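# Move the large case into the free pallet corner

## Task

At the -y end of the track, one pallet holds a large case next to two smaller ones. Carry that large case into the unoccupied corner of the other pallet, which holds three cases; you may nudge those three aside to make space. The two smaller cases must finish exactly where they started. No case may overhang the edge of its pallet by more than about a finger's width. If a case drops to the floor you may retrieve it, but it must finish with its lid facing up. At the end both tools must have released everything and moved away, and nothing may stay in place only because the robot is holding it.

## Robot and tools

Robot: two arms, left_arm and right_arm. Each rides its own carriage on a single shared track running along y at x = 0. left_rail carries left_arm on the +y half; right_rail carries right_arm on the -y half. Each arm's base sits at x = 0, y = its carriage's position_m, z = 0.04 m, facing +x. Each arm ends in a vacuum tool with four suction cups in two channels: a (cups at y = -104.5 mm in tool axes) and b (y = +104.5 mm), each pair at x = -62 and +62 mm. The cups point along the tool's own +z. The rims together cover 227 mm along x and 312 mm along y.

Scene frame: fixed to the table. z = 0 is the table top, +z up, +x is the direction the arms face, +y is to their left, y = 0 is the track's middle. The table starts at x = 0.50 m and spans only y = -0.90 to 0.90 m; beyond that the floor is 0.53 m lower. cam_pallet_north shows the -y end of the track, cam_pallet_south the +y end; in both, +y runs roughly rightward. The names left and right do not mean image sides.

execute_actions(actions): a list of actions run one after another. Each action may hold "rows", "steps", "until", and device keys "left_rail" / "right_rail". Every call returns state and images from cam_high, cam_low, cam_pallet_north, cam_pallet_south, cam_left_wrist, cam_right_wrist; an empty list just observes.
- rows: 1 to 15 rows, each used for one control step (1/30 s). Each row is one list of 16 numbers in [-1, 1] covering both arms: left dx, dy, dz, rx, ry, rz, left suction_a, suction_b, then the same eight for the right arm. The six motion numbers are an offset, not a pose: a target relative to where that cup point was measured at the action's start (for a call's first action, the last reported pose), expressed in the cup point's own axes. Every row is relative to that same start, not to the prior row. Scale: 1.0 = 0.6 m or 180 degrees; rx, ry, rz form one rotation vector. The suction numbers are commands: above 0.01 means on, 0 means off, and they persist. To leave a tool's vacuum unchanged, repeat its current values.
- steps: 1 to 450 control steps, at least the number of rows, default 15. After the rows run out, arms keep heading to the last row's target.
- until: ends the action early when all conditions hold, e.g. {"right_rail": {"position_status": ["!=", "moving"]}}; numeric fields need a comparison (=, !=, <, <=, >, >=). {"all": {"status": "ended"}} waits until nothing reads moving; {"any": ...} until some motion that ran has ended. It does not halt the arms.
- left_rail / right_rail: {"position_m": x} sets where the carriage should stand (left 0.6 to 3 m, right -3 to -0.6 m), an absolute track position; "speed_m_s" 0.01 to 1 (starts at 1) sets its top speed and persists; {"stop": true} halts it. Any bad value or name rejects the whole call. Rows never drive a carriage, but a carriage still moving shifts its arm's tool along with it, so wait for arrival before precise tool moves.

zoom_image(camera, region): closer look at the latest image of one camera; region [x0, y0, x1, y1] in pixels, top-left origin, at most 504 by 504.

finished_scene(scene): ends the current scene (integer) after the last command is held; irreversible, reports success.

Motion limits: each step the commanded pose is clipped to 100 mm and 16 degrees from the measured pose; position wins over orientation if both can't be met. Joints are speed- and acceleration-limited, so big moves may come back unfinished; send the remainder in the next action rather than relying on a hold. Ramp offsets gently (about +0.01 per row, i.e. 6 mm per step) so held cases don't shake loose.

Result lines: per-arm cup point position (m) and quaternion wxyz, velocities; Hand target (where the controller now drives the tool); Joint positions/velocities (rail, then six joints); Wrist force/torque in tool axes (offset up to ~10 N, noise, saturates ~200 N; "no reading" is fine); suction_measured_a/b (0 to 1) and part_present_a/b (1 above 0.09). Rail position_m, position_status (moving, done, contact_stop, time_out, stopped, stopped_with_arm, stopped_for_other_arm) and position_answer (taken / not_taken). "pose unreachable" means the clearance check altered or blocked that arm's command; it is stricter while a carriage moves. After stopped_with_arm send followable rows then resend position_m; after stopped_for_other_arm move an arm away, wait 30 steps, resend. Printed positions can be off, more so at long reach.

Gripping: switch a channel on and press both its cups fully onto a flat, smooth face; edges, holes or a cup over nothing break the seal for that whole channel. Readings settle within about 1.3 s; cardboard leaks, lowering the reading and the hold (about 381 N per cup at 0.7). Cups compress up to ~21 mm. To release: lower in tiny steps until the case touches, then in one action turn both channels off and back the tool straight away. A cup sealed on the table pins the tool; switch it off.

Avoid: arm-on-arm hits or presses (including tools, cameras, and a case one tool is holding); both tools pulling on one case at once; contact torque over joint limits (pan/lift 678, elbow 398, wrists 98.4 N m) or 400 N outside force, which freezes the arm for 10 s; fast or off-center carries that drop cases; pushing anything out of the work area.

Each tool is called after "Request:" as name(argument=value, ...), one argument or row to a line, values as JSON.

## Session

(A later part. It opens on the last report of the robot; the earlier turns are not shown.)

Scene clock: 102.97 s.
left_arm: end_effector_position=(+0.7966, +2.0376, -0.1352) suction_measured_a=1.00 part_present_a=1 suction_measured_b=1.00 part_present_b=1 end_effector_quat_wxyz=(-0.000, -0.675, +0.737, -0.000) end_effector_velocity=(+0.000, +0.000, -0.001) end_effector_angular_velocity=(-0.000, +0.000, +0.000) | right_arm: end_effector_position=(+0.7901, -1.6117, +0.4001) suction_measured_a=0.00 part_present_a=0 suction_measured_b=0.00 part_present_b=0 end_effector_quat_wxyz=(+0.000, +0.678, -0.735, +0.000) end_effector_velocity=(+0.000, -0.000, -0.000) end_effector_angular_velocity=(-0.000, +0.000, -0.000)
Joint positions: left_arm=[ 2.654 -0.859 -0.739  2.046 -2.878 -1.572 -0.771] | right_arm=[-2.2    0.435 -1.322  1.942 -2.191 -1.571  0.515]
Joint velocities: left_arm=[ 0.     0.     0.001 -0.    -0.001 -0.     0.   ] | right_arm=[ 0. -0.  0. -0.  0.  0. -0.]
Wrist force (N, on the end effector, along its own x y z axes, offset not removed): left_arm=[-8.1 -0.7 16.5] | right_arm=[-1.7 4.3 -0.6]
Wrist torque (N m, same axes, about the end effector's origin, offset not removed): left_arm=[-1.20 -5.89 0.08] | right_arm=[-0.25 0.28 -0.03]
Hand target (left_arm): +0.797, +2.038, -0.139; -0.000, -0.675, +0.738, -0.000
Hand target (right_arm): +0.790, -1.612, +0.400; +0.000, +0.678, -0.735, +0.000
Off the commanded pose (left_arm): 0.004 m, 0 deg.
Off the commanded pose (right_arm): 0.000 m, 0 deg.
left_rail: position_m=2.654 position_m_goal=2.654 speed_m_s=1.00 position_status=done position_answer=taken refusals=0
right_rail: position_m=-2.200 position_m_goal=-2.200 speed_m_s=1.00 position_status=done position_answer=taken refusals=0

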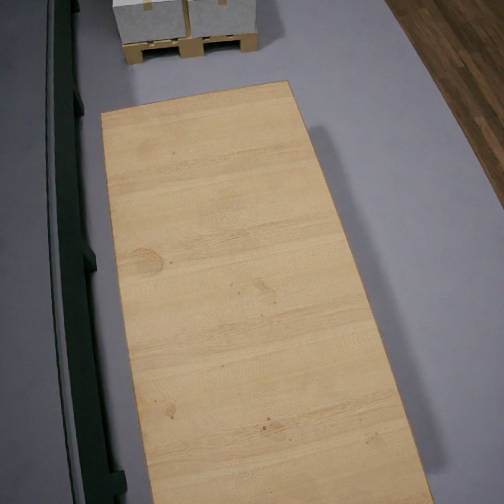

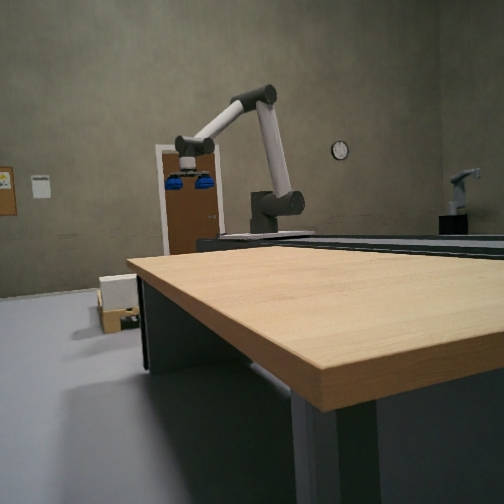

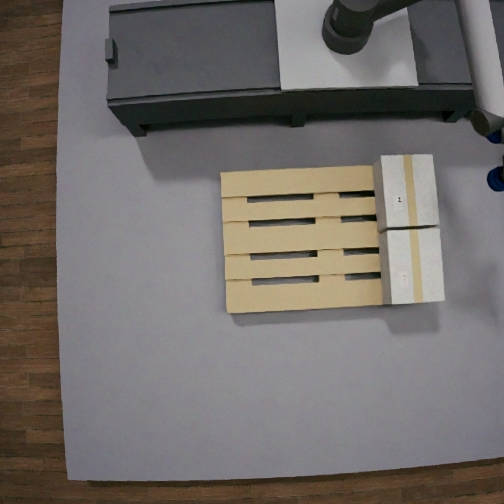

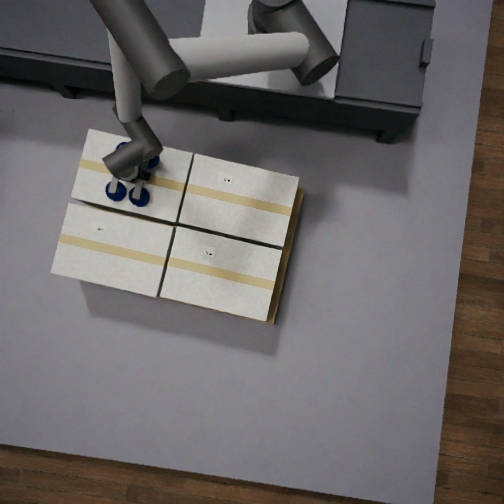

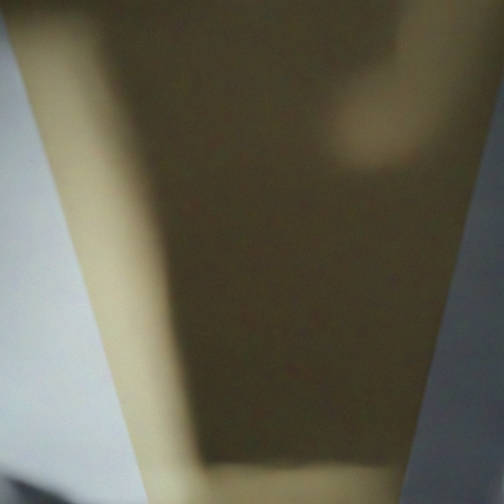

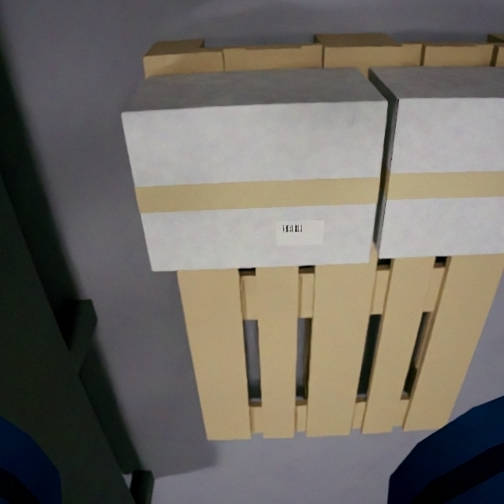

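Request:
execute_actions(
  actions=[],
)

Scene clock: 103.03 s.
left_arm: end_effector_position=(+0.7967, +2.0376, -0.1364) suction_measured_a=1.00 part_present_a=1 suction_measured_b=1.00 part_present_b=1 end_effector_quat_wxyz=(-0.000, -0.675, +0.737, -0.000) end_effector_velocity=(-0.001, +0.001, -0.025) end_effector_angular_velocity=(+0.001, +0.001, -0.001) | right_arm: end_effector_position=(+0.7901, -1.6117, +0.4001) suction_measured_a=0.00 part_present_a=0 suction_measured_b=0.00 part_present_b=0 end_effector_quat_wxyz=(+0.000, +0.678, -0.735, +0.000) end_effector_velocity=(+0.000, +0.000, -0.000) end_effector_angular_velocity=(-0.000, +0.000, -0.000)
Joint positions: left_arm=[ 2.654 -0.859 -0.737  2.045 -2.88  -1.572 -0.771] | right_arm=[-2.2    0.435 -1.322  1.942 -2.191 -1.571  0.515]
Joint velocities: left_arm=[ 0.     0.     0.031 -0.004 -0.025 -0.     0.001] | right_arm=[ 0. -0.  0. -0. -0.  0.  0.]
Wrist force (N, on the end effector, along its own x y z axes, offset not removed): left_arm=[-0.2 -10.9 15.4] | right_arm=[-5.0 0.5 3.6]
Wrist torque (N m, same axes, about the end effector's origin, offset not removed): left_arm=[-0.67 -5.25 -0.35] | right_arm=[-0.55 1.03 0.02]
Hand target (left_arm): +0.797, +2.038, -0.139; -0.000, -0.675, +0.738, -0.000
Hand target (right_arm): +0.790, -1.612, +0.400; +0.000, +0.678, -0.735, +0.000
Off the commanded pose (left_arm): 0.003 m, 0 deg.
Off the commanded pose (right_arm): 0.000 m, 0 deg.
left_rail: position_m=2.654 position_m_goal=2.654 speed_m_s=1.00 position_status=done position_answer=taken refusals=0
right_rail: position_m=-2.200 position_m_goal=-2.200 speed_m_s=1.00 position_status=done position_answer=taken refusals=0

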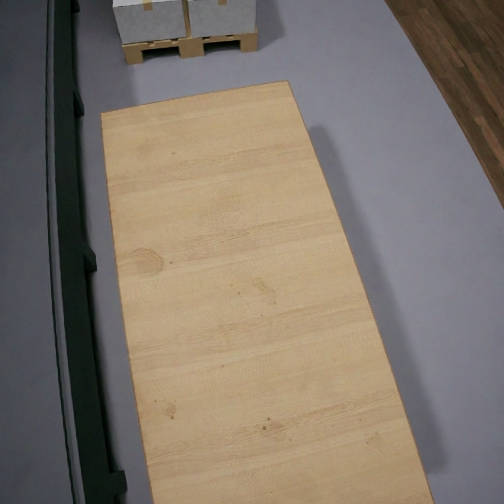

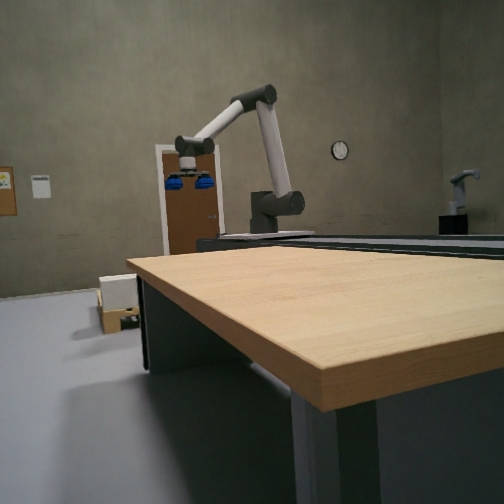

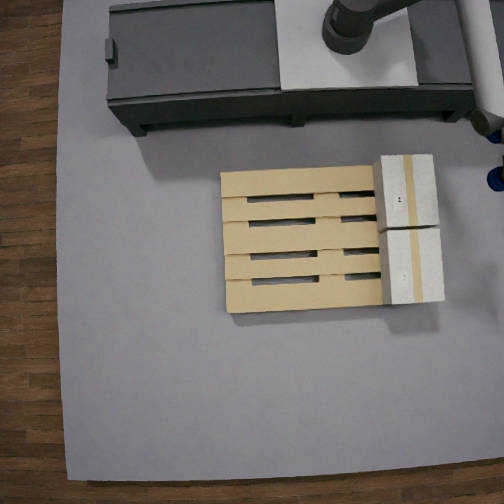

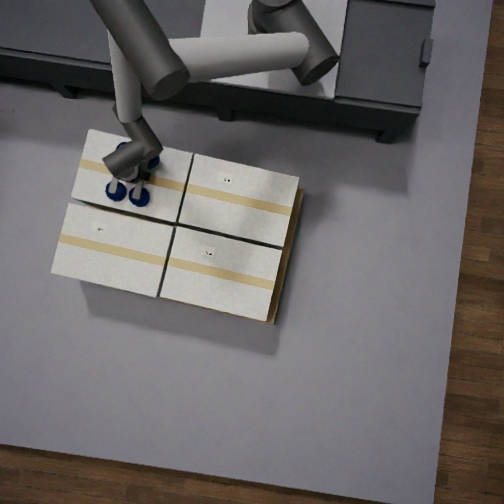

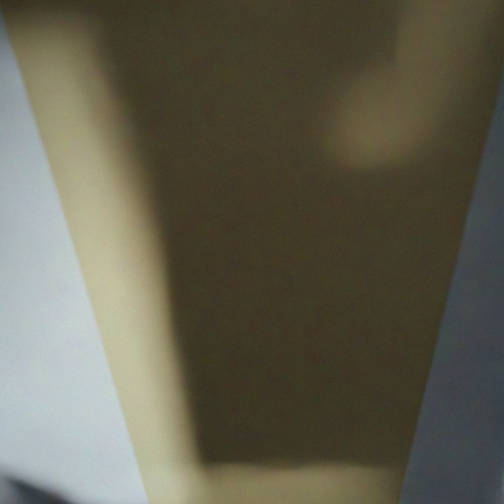

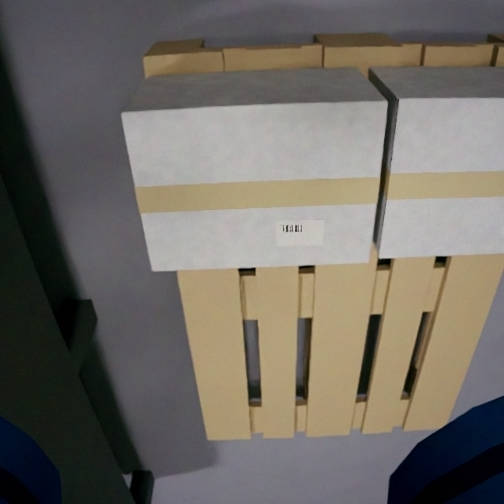

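Request:
execute_actions(
  actions=[],
)

Scene clock: 103.17 s.
left_arm: end_effector_position=(+0.7965, +2.0378, -0.1384) suction_measured_a=1.00 part_present_a=1 suction_measured_b=1.00 part_present_b=1 end_effector_quat_wxyz=(-0.000, -0.675, +0.738, -0.000) end_effector_velocity=(+0.000, +0.000, -0.006) end_effector_angular_velocity=(-0.000, -0.000, -0.000) | right_arm: end_effector_position=(+0.7901, -1.6117, +0.4001) suction_measured_a=0.00 part_present_a=0 suction_measured_b=0.00 part_present_b=0 end_effector_quat_wxyz=(+0.000, +0.678, -0.735, +0.000) end_effector_velocity=(-0.000, +0.000, +0.000) end_effector_angular_velocity=(+0.000, -0.000, +0.000)
Joint positions: left_arm=[ 2.654 -0.859 -0.735  2.045 -2.882 -1.572 -0.771] | right_arm=[-2.2    0.435 -1.322  1.942 -2.191 -1.571  0.515]
Joint velocities: left_arm=[ 0.     0.     0.008 -0.001 -0.008 -0.     0.   ] | right_arm=[ 0.  0. -0.  0. -0.  0. -0.]
Wrist force (N, on the end effector, along its own x y z axes, offset not removed): left_arm=[-7.8 -1.1 18.9] | right_arm=[-1.5 -8.0 -2.2]
Wrist torque (N m, same axes, about the end effector's origin, offset not removed): left_arm=[-1.11 -5.51 0.05] | right_arm=[-1.54 0.27 -0.06]
Hand target (left_arm): +0.797, +2.038, -0.139; -0.000, -0.675, +0.738, -0.000
Hand target (right_arm): +0.790, -1.612, +0.400; +0.000, +0.678, -0.735, +0.000
Off the commanded pose (left_arm): 0.001 m, 0 deg.
Off the commanded pose (right_arm): 0.000 m, 0 deg.
left_rail: position_m=2.654 position_m_goal=2.654 speed_m_s=1.00 position_status=done position_answer=taken refusals=0
right_rail: position_m=-2.200 position_m_goal=-2.200 speed_m_s=1.00 position_status=done position_answer=taken refusals=0

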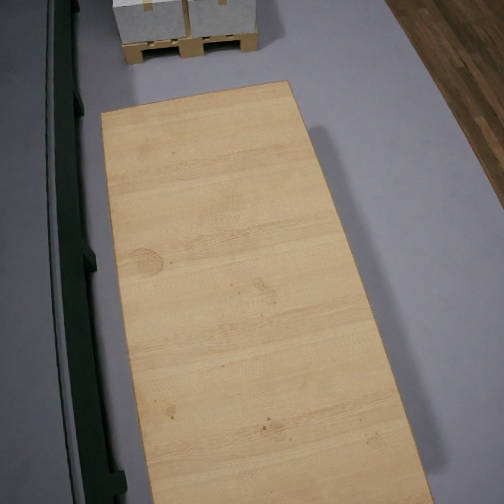

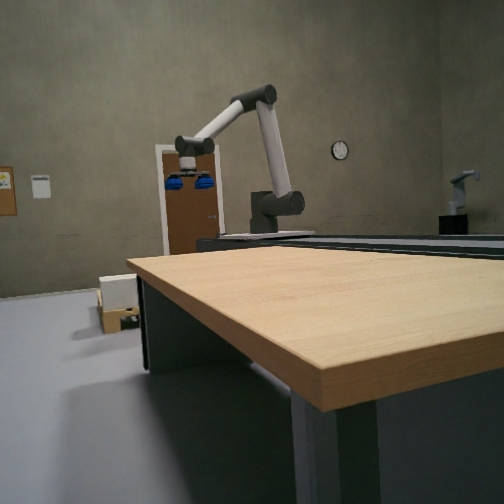

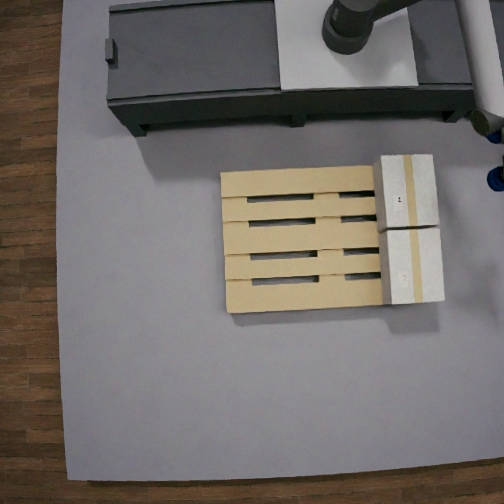

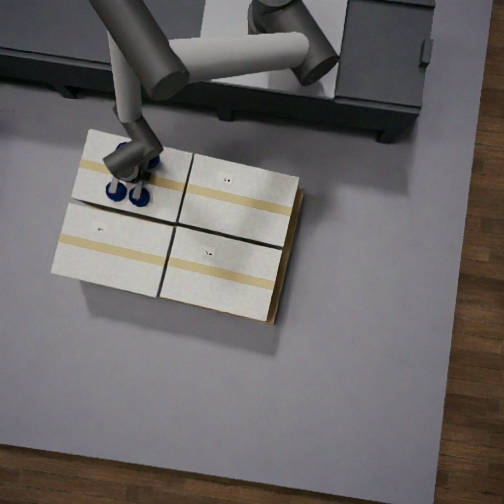

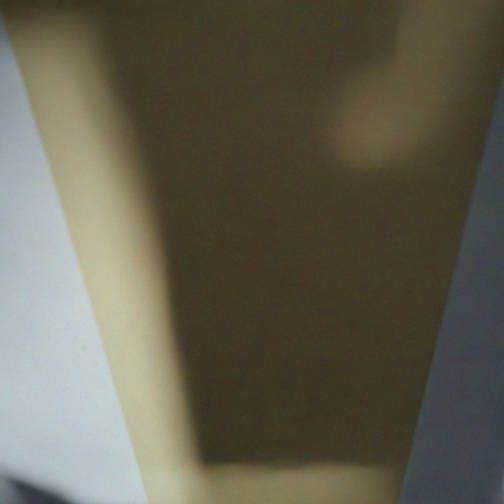

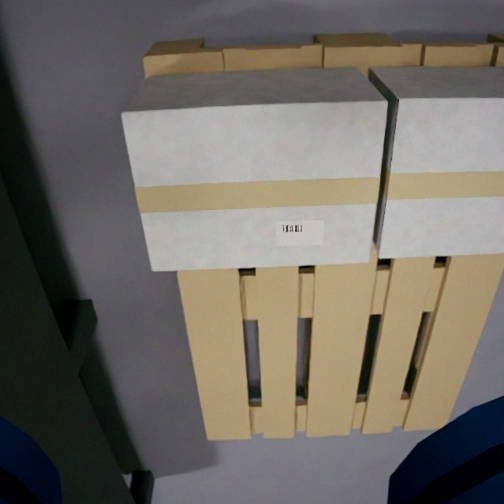

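Request:
execute_actions(
  actions=[
    {"rows": [[0,0,0.0035,0,0,0,1,1,0,0,0,0,0,0,0,0]], "steps": 1},
  ],
)

Scene clock: 103.40 s.
left_arm: end_effector_position=(+0.7966, +2.0379, -0.1389) suction_measured_a=1.00 part_present_a=1 suction_measured_b=1.00 part_present_b=1 end_effector_quat_wxyz=(-0.000, -0.675, +0.738, -0.000) end_effector_velocity=(+0.000, +0.000, -0.001) end_effector_angular_velocity=(-0.000, -0.000, +0.000) | right_arm: end_effector_position=(+0.7901, -1.6117, +0.4001) suction_measured_a=0.00 part_present_a=0 suction_measured_b=0.00 part_present_b=0 end_effector_quat_wxyz=(+0.000, +0.678, -0.735, +0.000) end_effector_velocity=(-0.000, -0.000, +0.000) end_effector_angular_velocity=(+0.000, -0.000, +0.000)
Joint positions: left_arm=[ 2.654 -0.859 -0.734  2.045 -2.882 -1.572 -0.771] | right_arm=[-2.2    0.435 -1.322  1.942 -2.191 -1.571  0.515]
Joint velocities: left_arm=[ 0.     0.     0.001 -0.    -0.001  0.     0.   ] | right_arm=[ 0. -0. -0. -0.  0.  0. -0.]
Wrist force (N, on the end effector, along its own x y z axes, offset not removed): left_arm=[-7.3 -2.1 20.6] | right_arm=[-0.2 1.0 -0.3]
Wrist torque (N m, same axes, about the end effector's origin, offset not removed): left_arm=[-1.48 -6.02 0.07] | right_arm=[-0.32 0.12 0.05]
Hand target (left_arm): +0.797, +2.038, -0.141; -0.000, -0.675, +0.738, -0.000
Hand target (right_arm): +0.790, -1.612, +0.400; +0.000, +0.678, -0.735, +0.000
Off the commanded pose (left_arm): 0.002 m, 0 deg.
Off the commanded pose (right_arm): 0.000 m, 0 deg.
left_rail: position_m=2.654 position_m_goal=2.654 speed_m_s=1.00 position_status=done position_answer=taken refusals=0
right_rail: position_m=-2.200 position_m_goal=-2.200 speed_m_s=1.00 position_status=done position_answer=taken refusals=0

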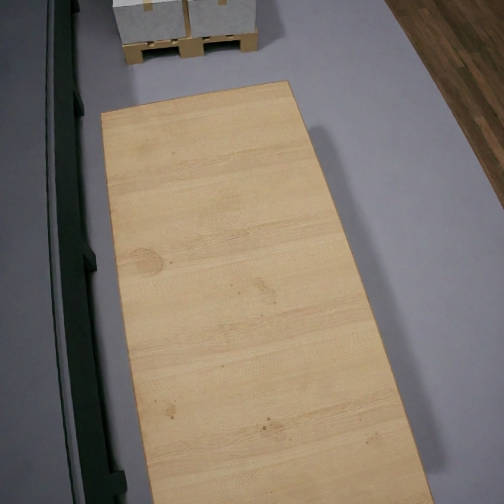

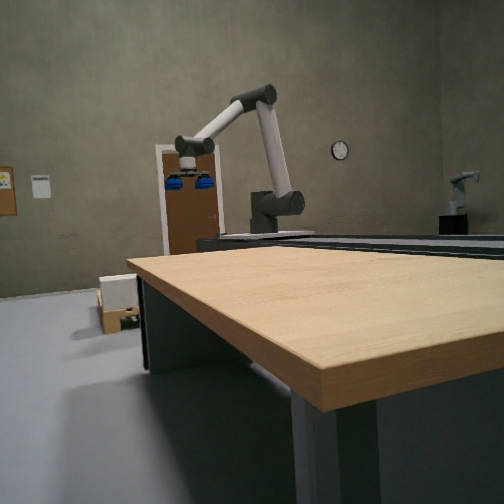

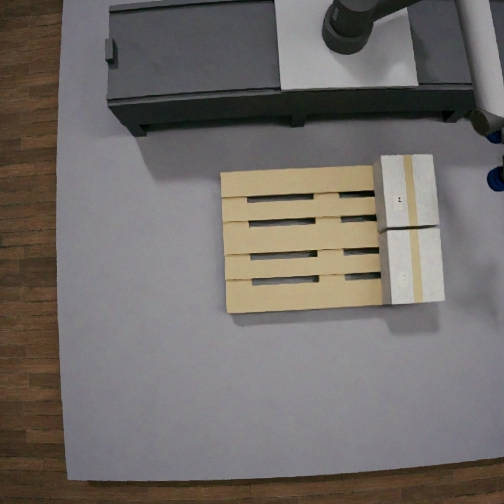

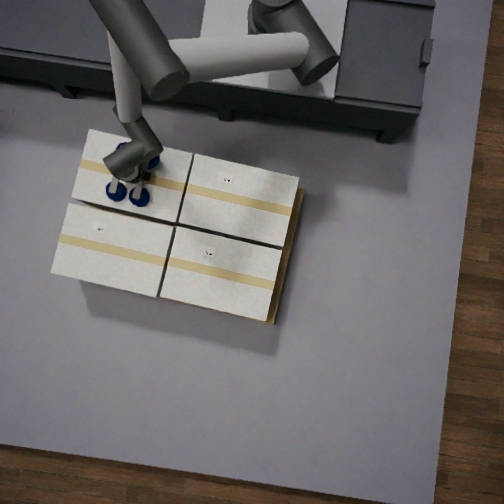

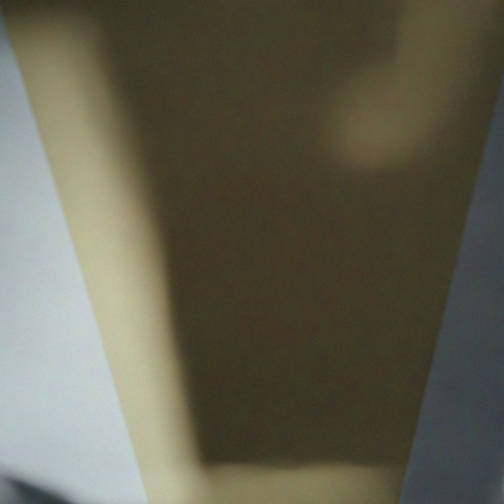

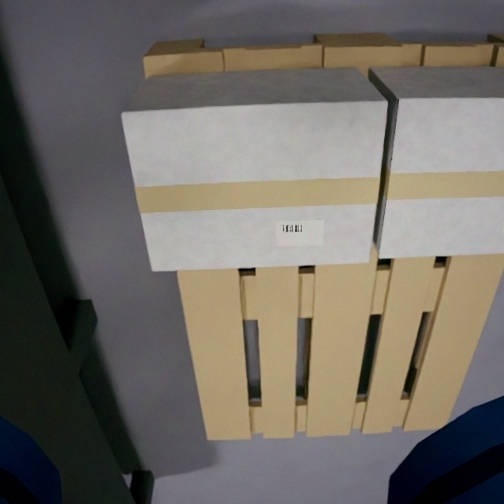

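Request:
execute_actions(
  actions=[],
)

Scene clock: 103.63 s.
left_arm: end_effector_position=(+0.7966, +2.0379, -0.1403) suction_measured_a=1.00 part_present_a=1 suction_measured_b=1.00 part_present_b=1 end_effector_quat_wxyz=(-0.000, -0.675, +0.738, -0.000) end_effector_velocity=(-0.000, +0.000, -0.002) end_effector_angular_velocity=(+0.000, +0.000, +0.000) | right_arm: end_effector_position=(+0.7901, -1.6117, +0.4001) suction_measured_a=0.00 part_present_a=0 suction_measured_b=0.00 part_present_b=0 end_effector_quat_wxyz=(+0.000, +0.678, -0.735, +0.000) end_effector_velocity=(-0.000, +0.000, +0.000) end_effector_angular_velocity=(+0.000, -0.000, +0.000)
Joint positions: left_arm=[ 2.654 -0.859 -0.732  2.045 -2.884 -1.572 -0.771] | right_arm=[-2.2    0.435 -1.322  1.942 -2.191 -1.571  0.515]
Joint velocities: left_arm=[ 0.    -0.     0.002 -0.    -0.002  0.    -0.   ] | right_arm=[ 0.  0. -0. -0.  0. -0. -0.]
Wrist force (N, on the end effector, along its own x y z axes, offset not removed): left_arm=[-3.9 0.3 19.3] | right_arm=[-4.0 -0.6 1.9]
Wrist torque (N m, same axes, about the end effector's origin, offset not removed): left_arm=[-1.04 -6.52 0.07] | right_arm=[-0.81 0.59 0.10]
Hand target (left_arm): +0.797, +2.038, -0.141; -0.000, -0.675, +0.738, -0.000
Hand target (right_arm): +0.790, -1.612, +0.400; +0.000, +0.678, -0.735, +0.000
Off the commanded pose (left_arm): 0.000 m, 0 deg.
Off the commanded pose (right_arm): 0.000 m, 0 deg.
left_rail: position_m=2.654 position_m_goal=2.654 speed_m_s=1.00 position_status=done position_answer=taken refusals=0
right_rail: position_m=-2.200 position_m_goal=-2.200 speed_m_s=1.00 position_status=done position_answer=taken refusals=0

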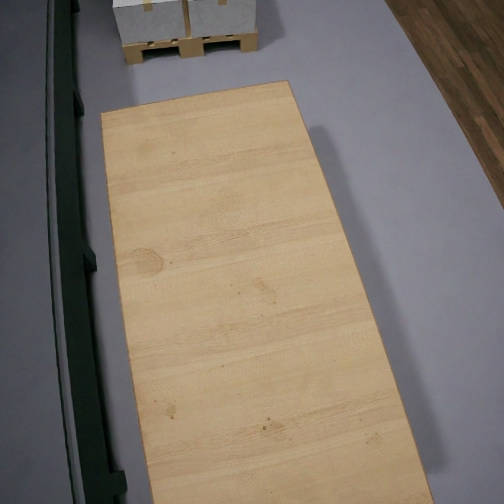

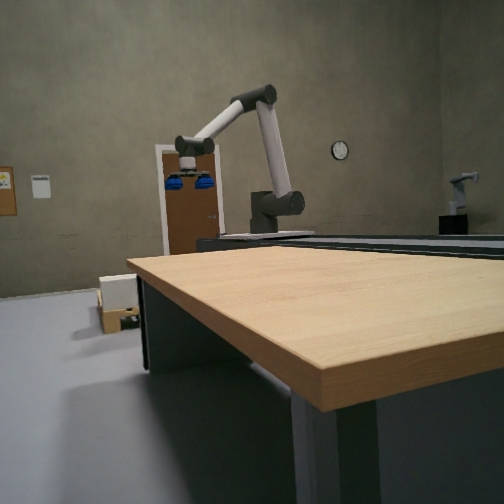

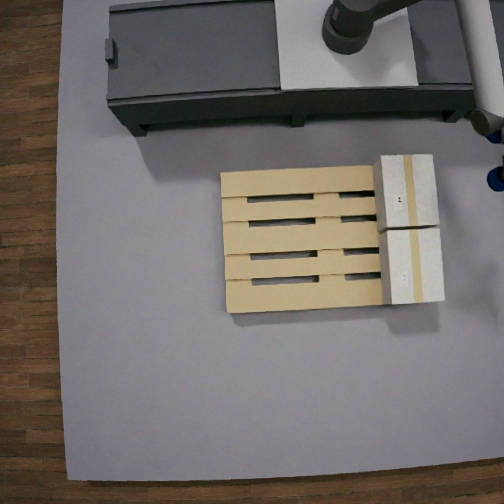

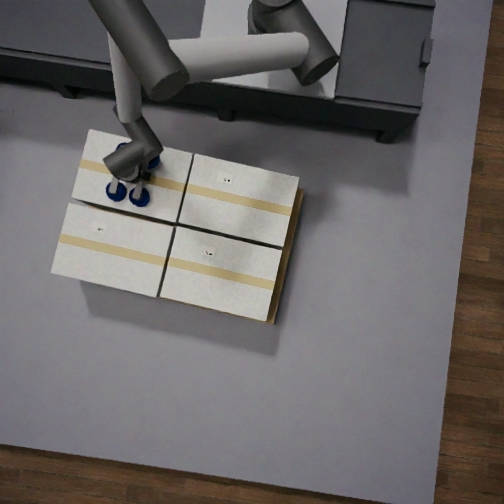

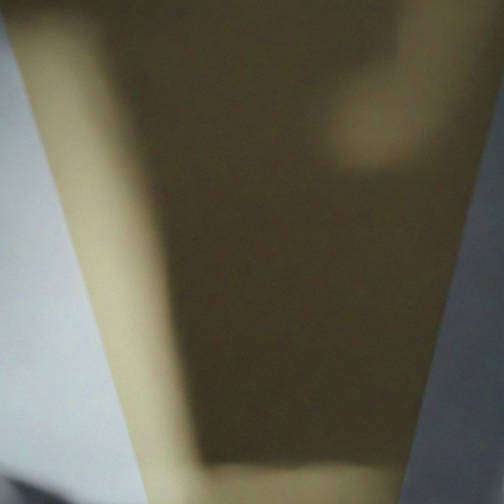

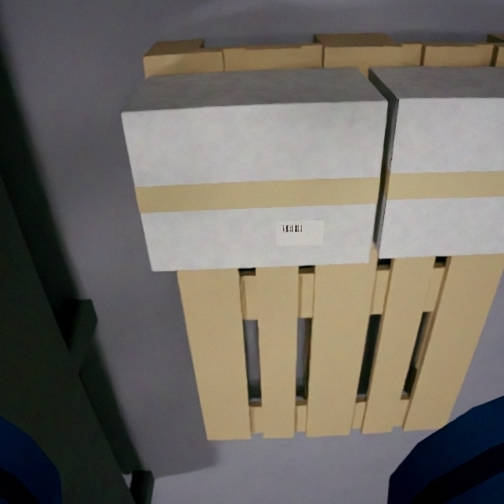

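Request:
execute_actions(
  actions=[
    {"rows": [[0,0,0.0023,0,0,0,1,1,0,0,0,0,0,0,0,0]], "steps": 1},
  ],
)

Scene clock: 103.80 s.
left_arm: end_effector_position=(+0.7966, +2.0379, -0.1405) suction_measured_a=1.00 part_present_a=1 suction_measured_b=1.00 part_present_b=1 end_effector_quat_wxyz=(-0.000, -0.675, +0.738, -0.000) end_effector_velocity=(+0.000, -0.000, -0.001) end_effector_angular_velocity=(-0.000, -0.000, +0.000) | right_arm: end_effector_position=(+0.7901, -1.6117, +0.4001) suction_measured_a=0.00 part_present_a=0 suction_measured_b=0.00 part_present_b=0 end_effector_quat_wxyz=(+0.000, +0.678, -0.735, +0.000) end_effector_velocity=(+0.000, -0.000, -0.000) end_effector_angular_velocity=(+0.000, +0.000, -0.000)
Joint positions: left_arm=[ 2.654 -0.859 -0.732  2.045 -2.884 -1.572 -0.771] | right_arm=[-2.2    0.435 -1.322  1.942 -2.191 -1.571  0.515]
Joint velocities: left_arm=[ 0.     0.     0.001 -0.    -0.001  0.    -0.   ] | right_arm=[ 0. -0.  0.  0. -0.  0. -0.]
Wrist force (N, on the end effector, along its own x y z axes, offset not removed): left_arm=[-5.5 -0.2 16.2] | right_arm=[0.0 3.9 0.0]
Wrist torque (N m, same axes, about the end effector's origin, offset not removed): left_arm=[-1.14 -6.25 0.10] | right_arm=[-0.13 0.10 -0.02]
Hand target (left_arm): +0.797, +2.038, -0.142; -0.000, -0.675, +0.738, -0.000
Hand target (right_arm): +0.790, -1.612, +0.400; +0.000, +0.678, -0.735, +0.000
Off the commanded pose (left_arm): 0.001 m, 0 deg.
Off the commanded pose (right_arm): 0.000 m, 0 deg.
left_rail: position_m=2.654 position_m_goal=2.654 speed_m_s=1.00 position_status=done position_answer=taken refusals=0
right_rail: position_m=-2.200 position_m_goal=-2.200 speed_m_s=1.00 position_status=done position_answer=taken refusals=0

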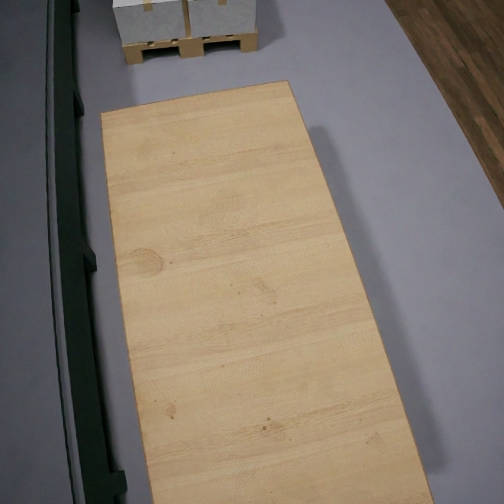

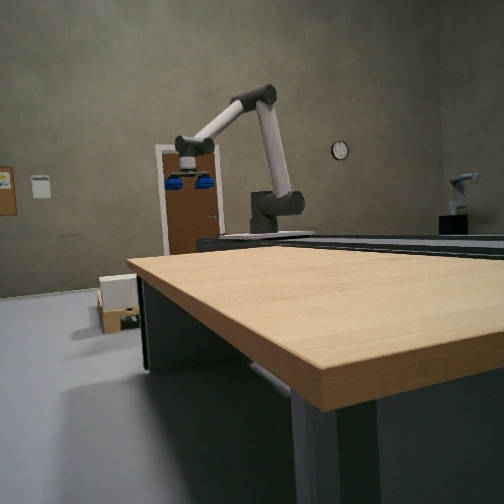

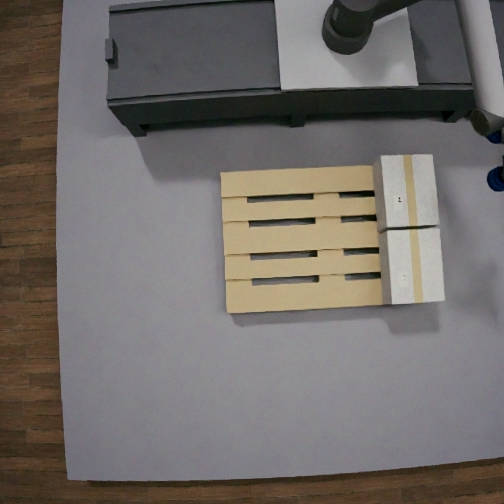

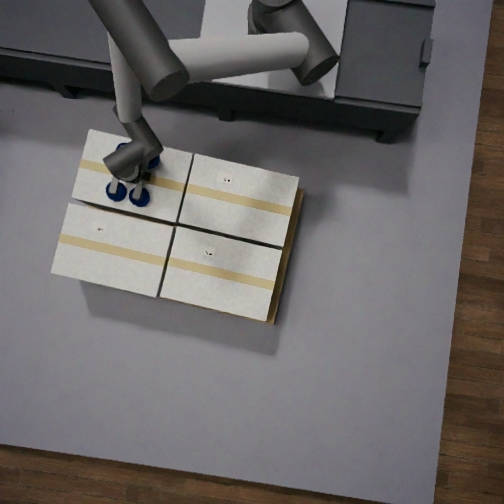

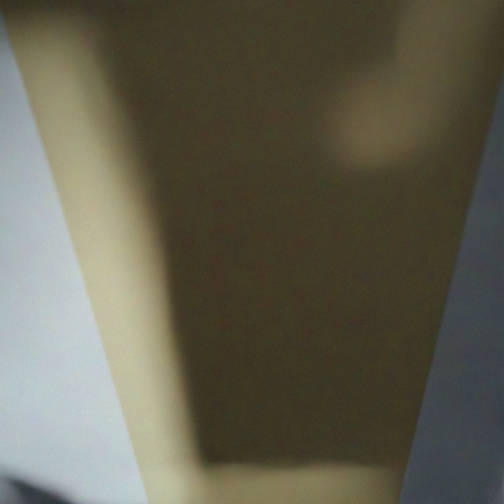

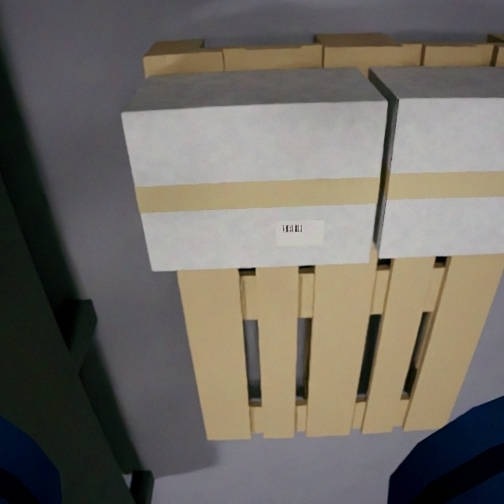

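Request:
zoom_image(
  camera="cam_low",
  region=[80, 150, 260, 350],
)

Region (80, 150, 260, 350) of cam_low's 504x504 image, scaled by 2.520, with more detail than that image has; it fills the left 454 columns of this view, and the rest is white.

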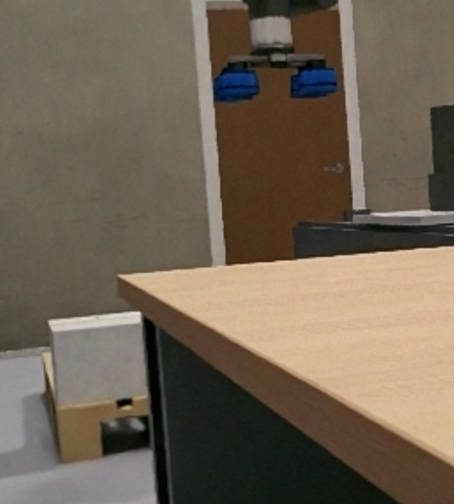

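Request:
execute_actions(
  actions=[],
)

Scene clock: 104.20 s.
left_arm: end_effector_position=(+0.7966, +2.0379, -0.1417) suction_measured_a=1.00 part_present_a=1 suction_measured_b=1.00 part_present_b=1 end_effector_quat_wxyz=(-0.000, -0.675, +0.738, -0.000) end_effector_velocity=(+0.000, -0.000, -0.000) end_effector_angular_velocity=(-0.000, -0.000, -0.000) | right_arm: end_effector_position=(+0.7901, -1.6117, +0.4001) suction_measured_a=0.00 part_present_a=0 suction_measured_b=0.00 part_present_b=0 end_effector_quat_wxyz=(+0.000, +0.678, -0.735, +0.000) end_effector_velocity=(-0.000, +0.000, +0.000) end_effector_angular_velocity=(+0.000, -0.000, +0.000)
Joint positions: left_arm=[ 2.654 -0.859 -0.73   2.044 -2.885 -1.572 -0.771] | right_arm=[-2.2    0.435 -1.322  1.942 -2.191 -1.571  0.515]
Joint velocities: left_arm=[ 0.  0.  0. -0. -0. -0.  0.] | right_arm=[ 0.  0. -0.  0. -0.  0. -0.]
Wrist force (N, on the end effector, along its own x y z axes, offset not removed): left_arm=[-6.7 -1.0 17.0] | right_arm=[-1.6 0.4 1.4]
Wrist torque (N m, same axes, about the end effector's origin, offset not removed): left_arm=[-1.24 -6.03 0.25] | right_arm=[-0.39 0.54 -0.06]
Hand target (left_arm): +0.797, +2.038, -0.142; -0.000, -0.675, +0.738, -0.000
Hand target (right_arm): +0.790, -1.612, +0.400; +0.000, +0.678, -0.735, +0.000
Off the commanded pose (left_arm): 0.000 m, 0 deg.
Off the commanded pose (right_arm): 0.000 m, 0 deg.
left_rail: position_m=2.654 position_m_goal=2.654 speed_m_s=1.00 position_status=done position_answer=taken refusals=0
right_rail: position_m=-2.200 position_m_goal=-2.200 speed_m_s=1.00 position_status=done position_answer=taken refusals=0

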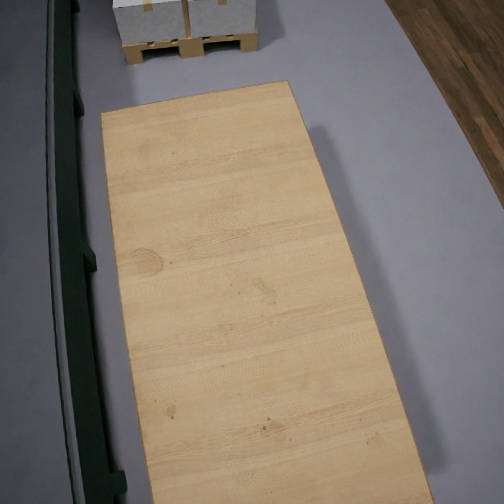

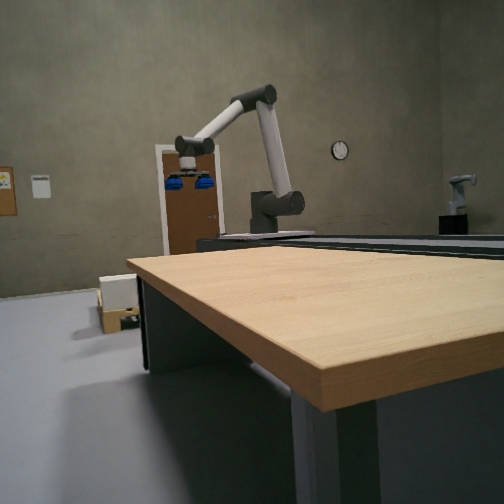

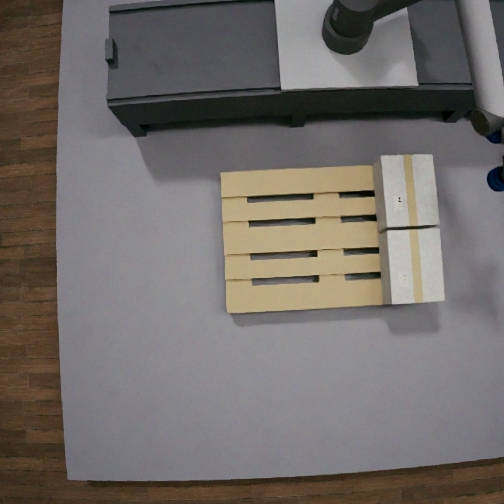

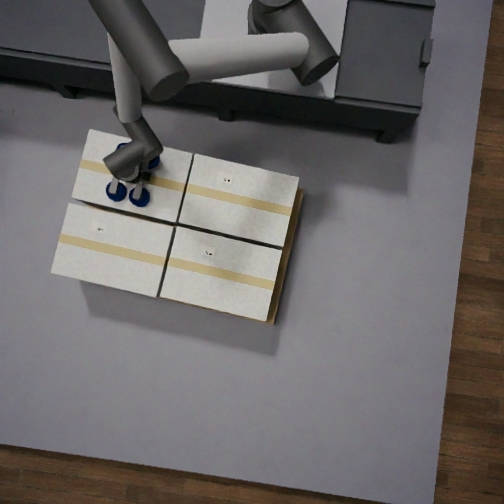

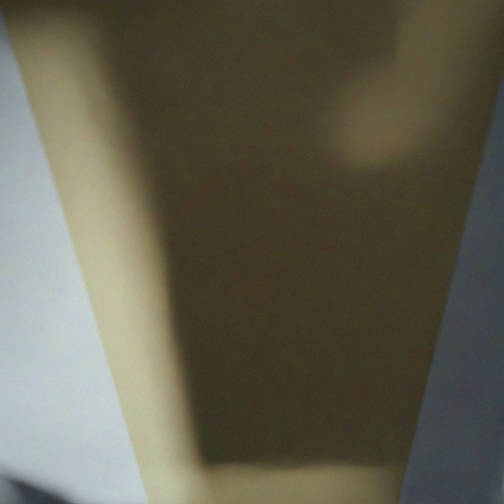

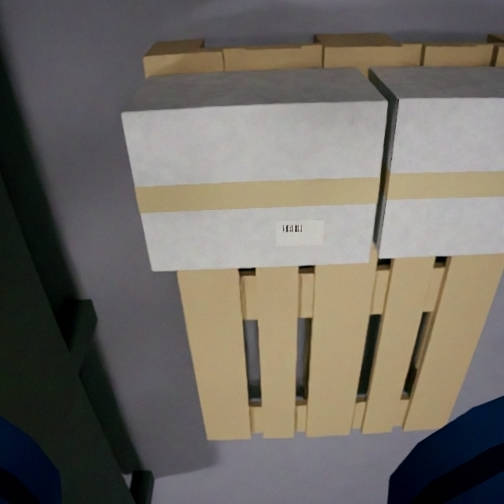

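Request:
execute_actions(
  actions=[
    {"rows": [[0,0,0.0015,0,0,0,1,1,0,0,0,0,0,0,0,0]], "steps": 1},
  ],
)

Request:
zoom_image(
  camera="cam_pallet_south",
  region=[30, 90, 230, 260],
)

Scene clock: 104.37 s.
left_arm: end_effector_position=(+0.7966, +2.0379, -0.1417) suction_measured_a=1.00 part_present_a=1 suction_measured_b=1.00 part_present_b=1 end_effector_quat_wxyz=(-0.000, -0.675, +0.738, -0.000) end_effector_velocity=(-0.000, +0.000, -0.000) end_effector_angular_velocity=(-0.000, -0.000, +0.000) | right_arm: end_effector_position=(+0.7901, -1.6117, +0.4001) suction_measured_a=0.00 part_present_a=0 suction_measured_b=0.00 part_present_b=0 end_effector_quat_wxyz=(+0.000, +0.678, -0.735, +0.000) end_effector_velocity=(+0.000, +0.000, -0.000) end_effector_angular_velocity=(-0.000, +0.000, -0.000)
Joint positions: left_arm=[ 2.654 -0.859 -0.73   2.044 -2.885 -1.572 -0.771] | right_arm=[-2.2    0.435 -1.322  1.942 -2.191 -1.571  0.515]
Joint velocities: left_arm=[ 0. -0.  0. -0. -0.  0. -0.] | right_arm=[ 0. -0.  0. -0.  0. -0.  0.]
Wrist force (N, on the end effector, along its own x y z axes, offset not removed): left_arm=[-8.0 -2.6 18.9] | right_arm=[-5.5 0.2 4.0]
Wrist torque (N m, same axes, about the end effector's origin, offset not removed): left_arm=[-1.57 -5.81 0.12] | right_arm=[-0.66 0.90 0.14]
Hand target (left_arm): +0.797, +2.038, -0.143; -0.000, -0.675, +0.738, -0.000
Hand target (right_arm): +0.790, -1.612, +0.400; +0.000, +0.678, -0.735, +0.000
Off the commanded pose (left_arm): 0.001 m, 0 deg.
Off the commanded pose (right_arm): 0.000 m, 0 deg.
left_rail: position_m=2.654 position_m_goal=2.654 speed_m_s=1.00 position_status=done position_answer=taken refusals=0
right_rail: position_m=-2.200 position_m_goal=-2.200 speed_m_s=1.00 position_status=done position_answer=taken refusals=0

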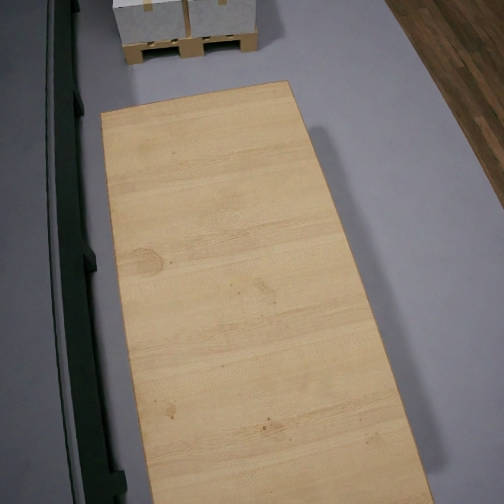

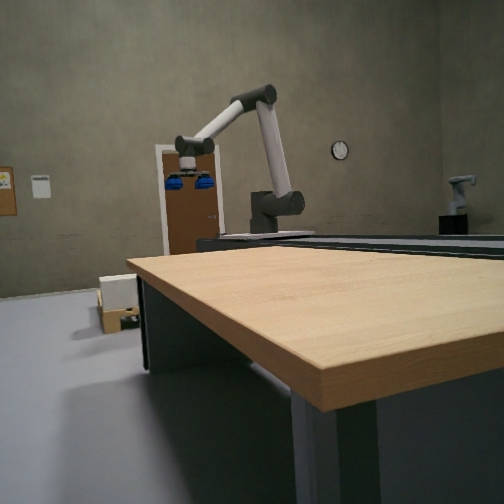

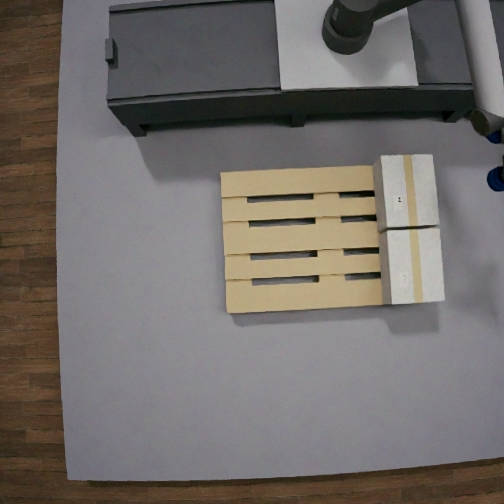

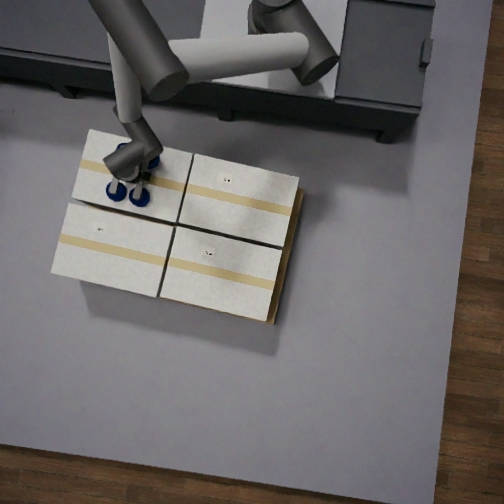

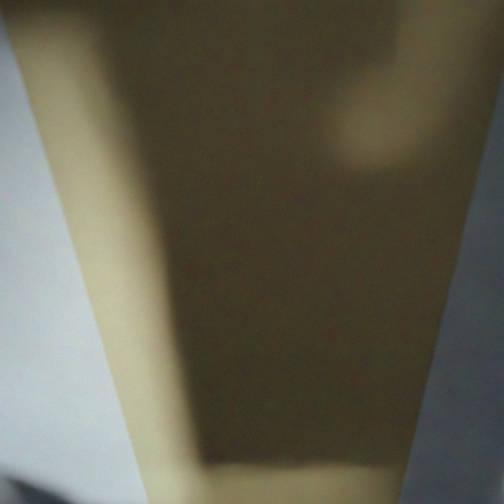

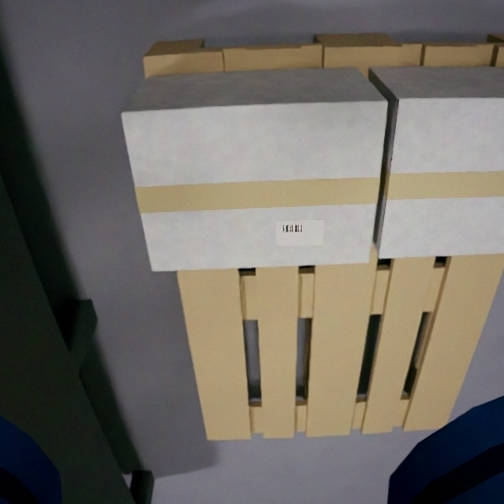

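Region (30, 90, 230, 260) of cam_pallet_south's 504x504 image, scaled by 2.520, with more detail than that image has; it fills the top 428 rows of this view, and the rest is white.

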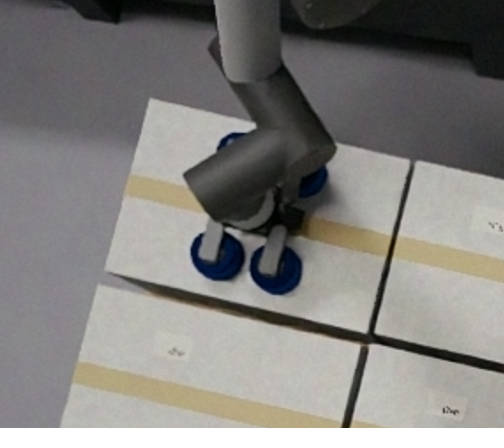

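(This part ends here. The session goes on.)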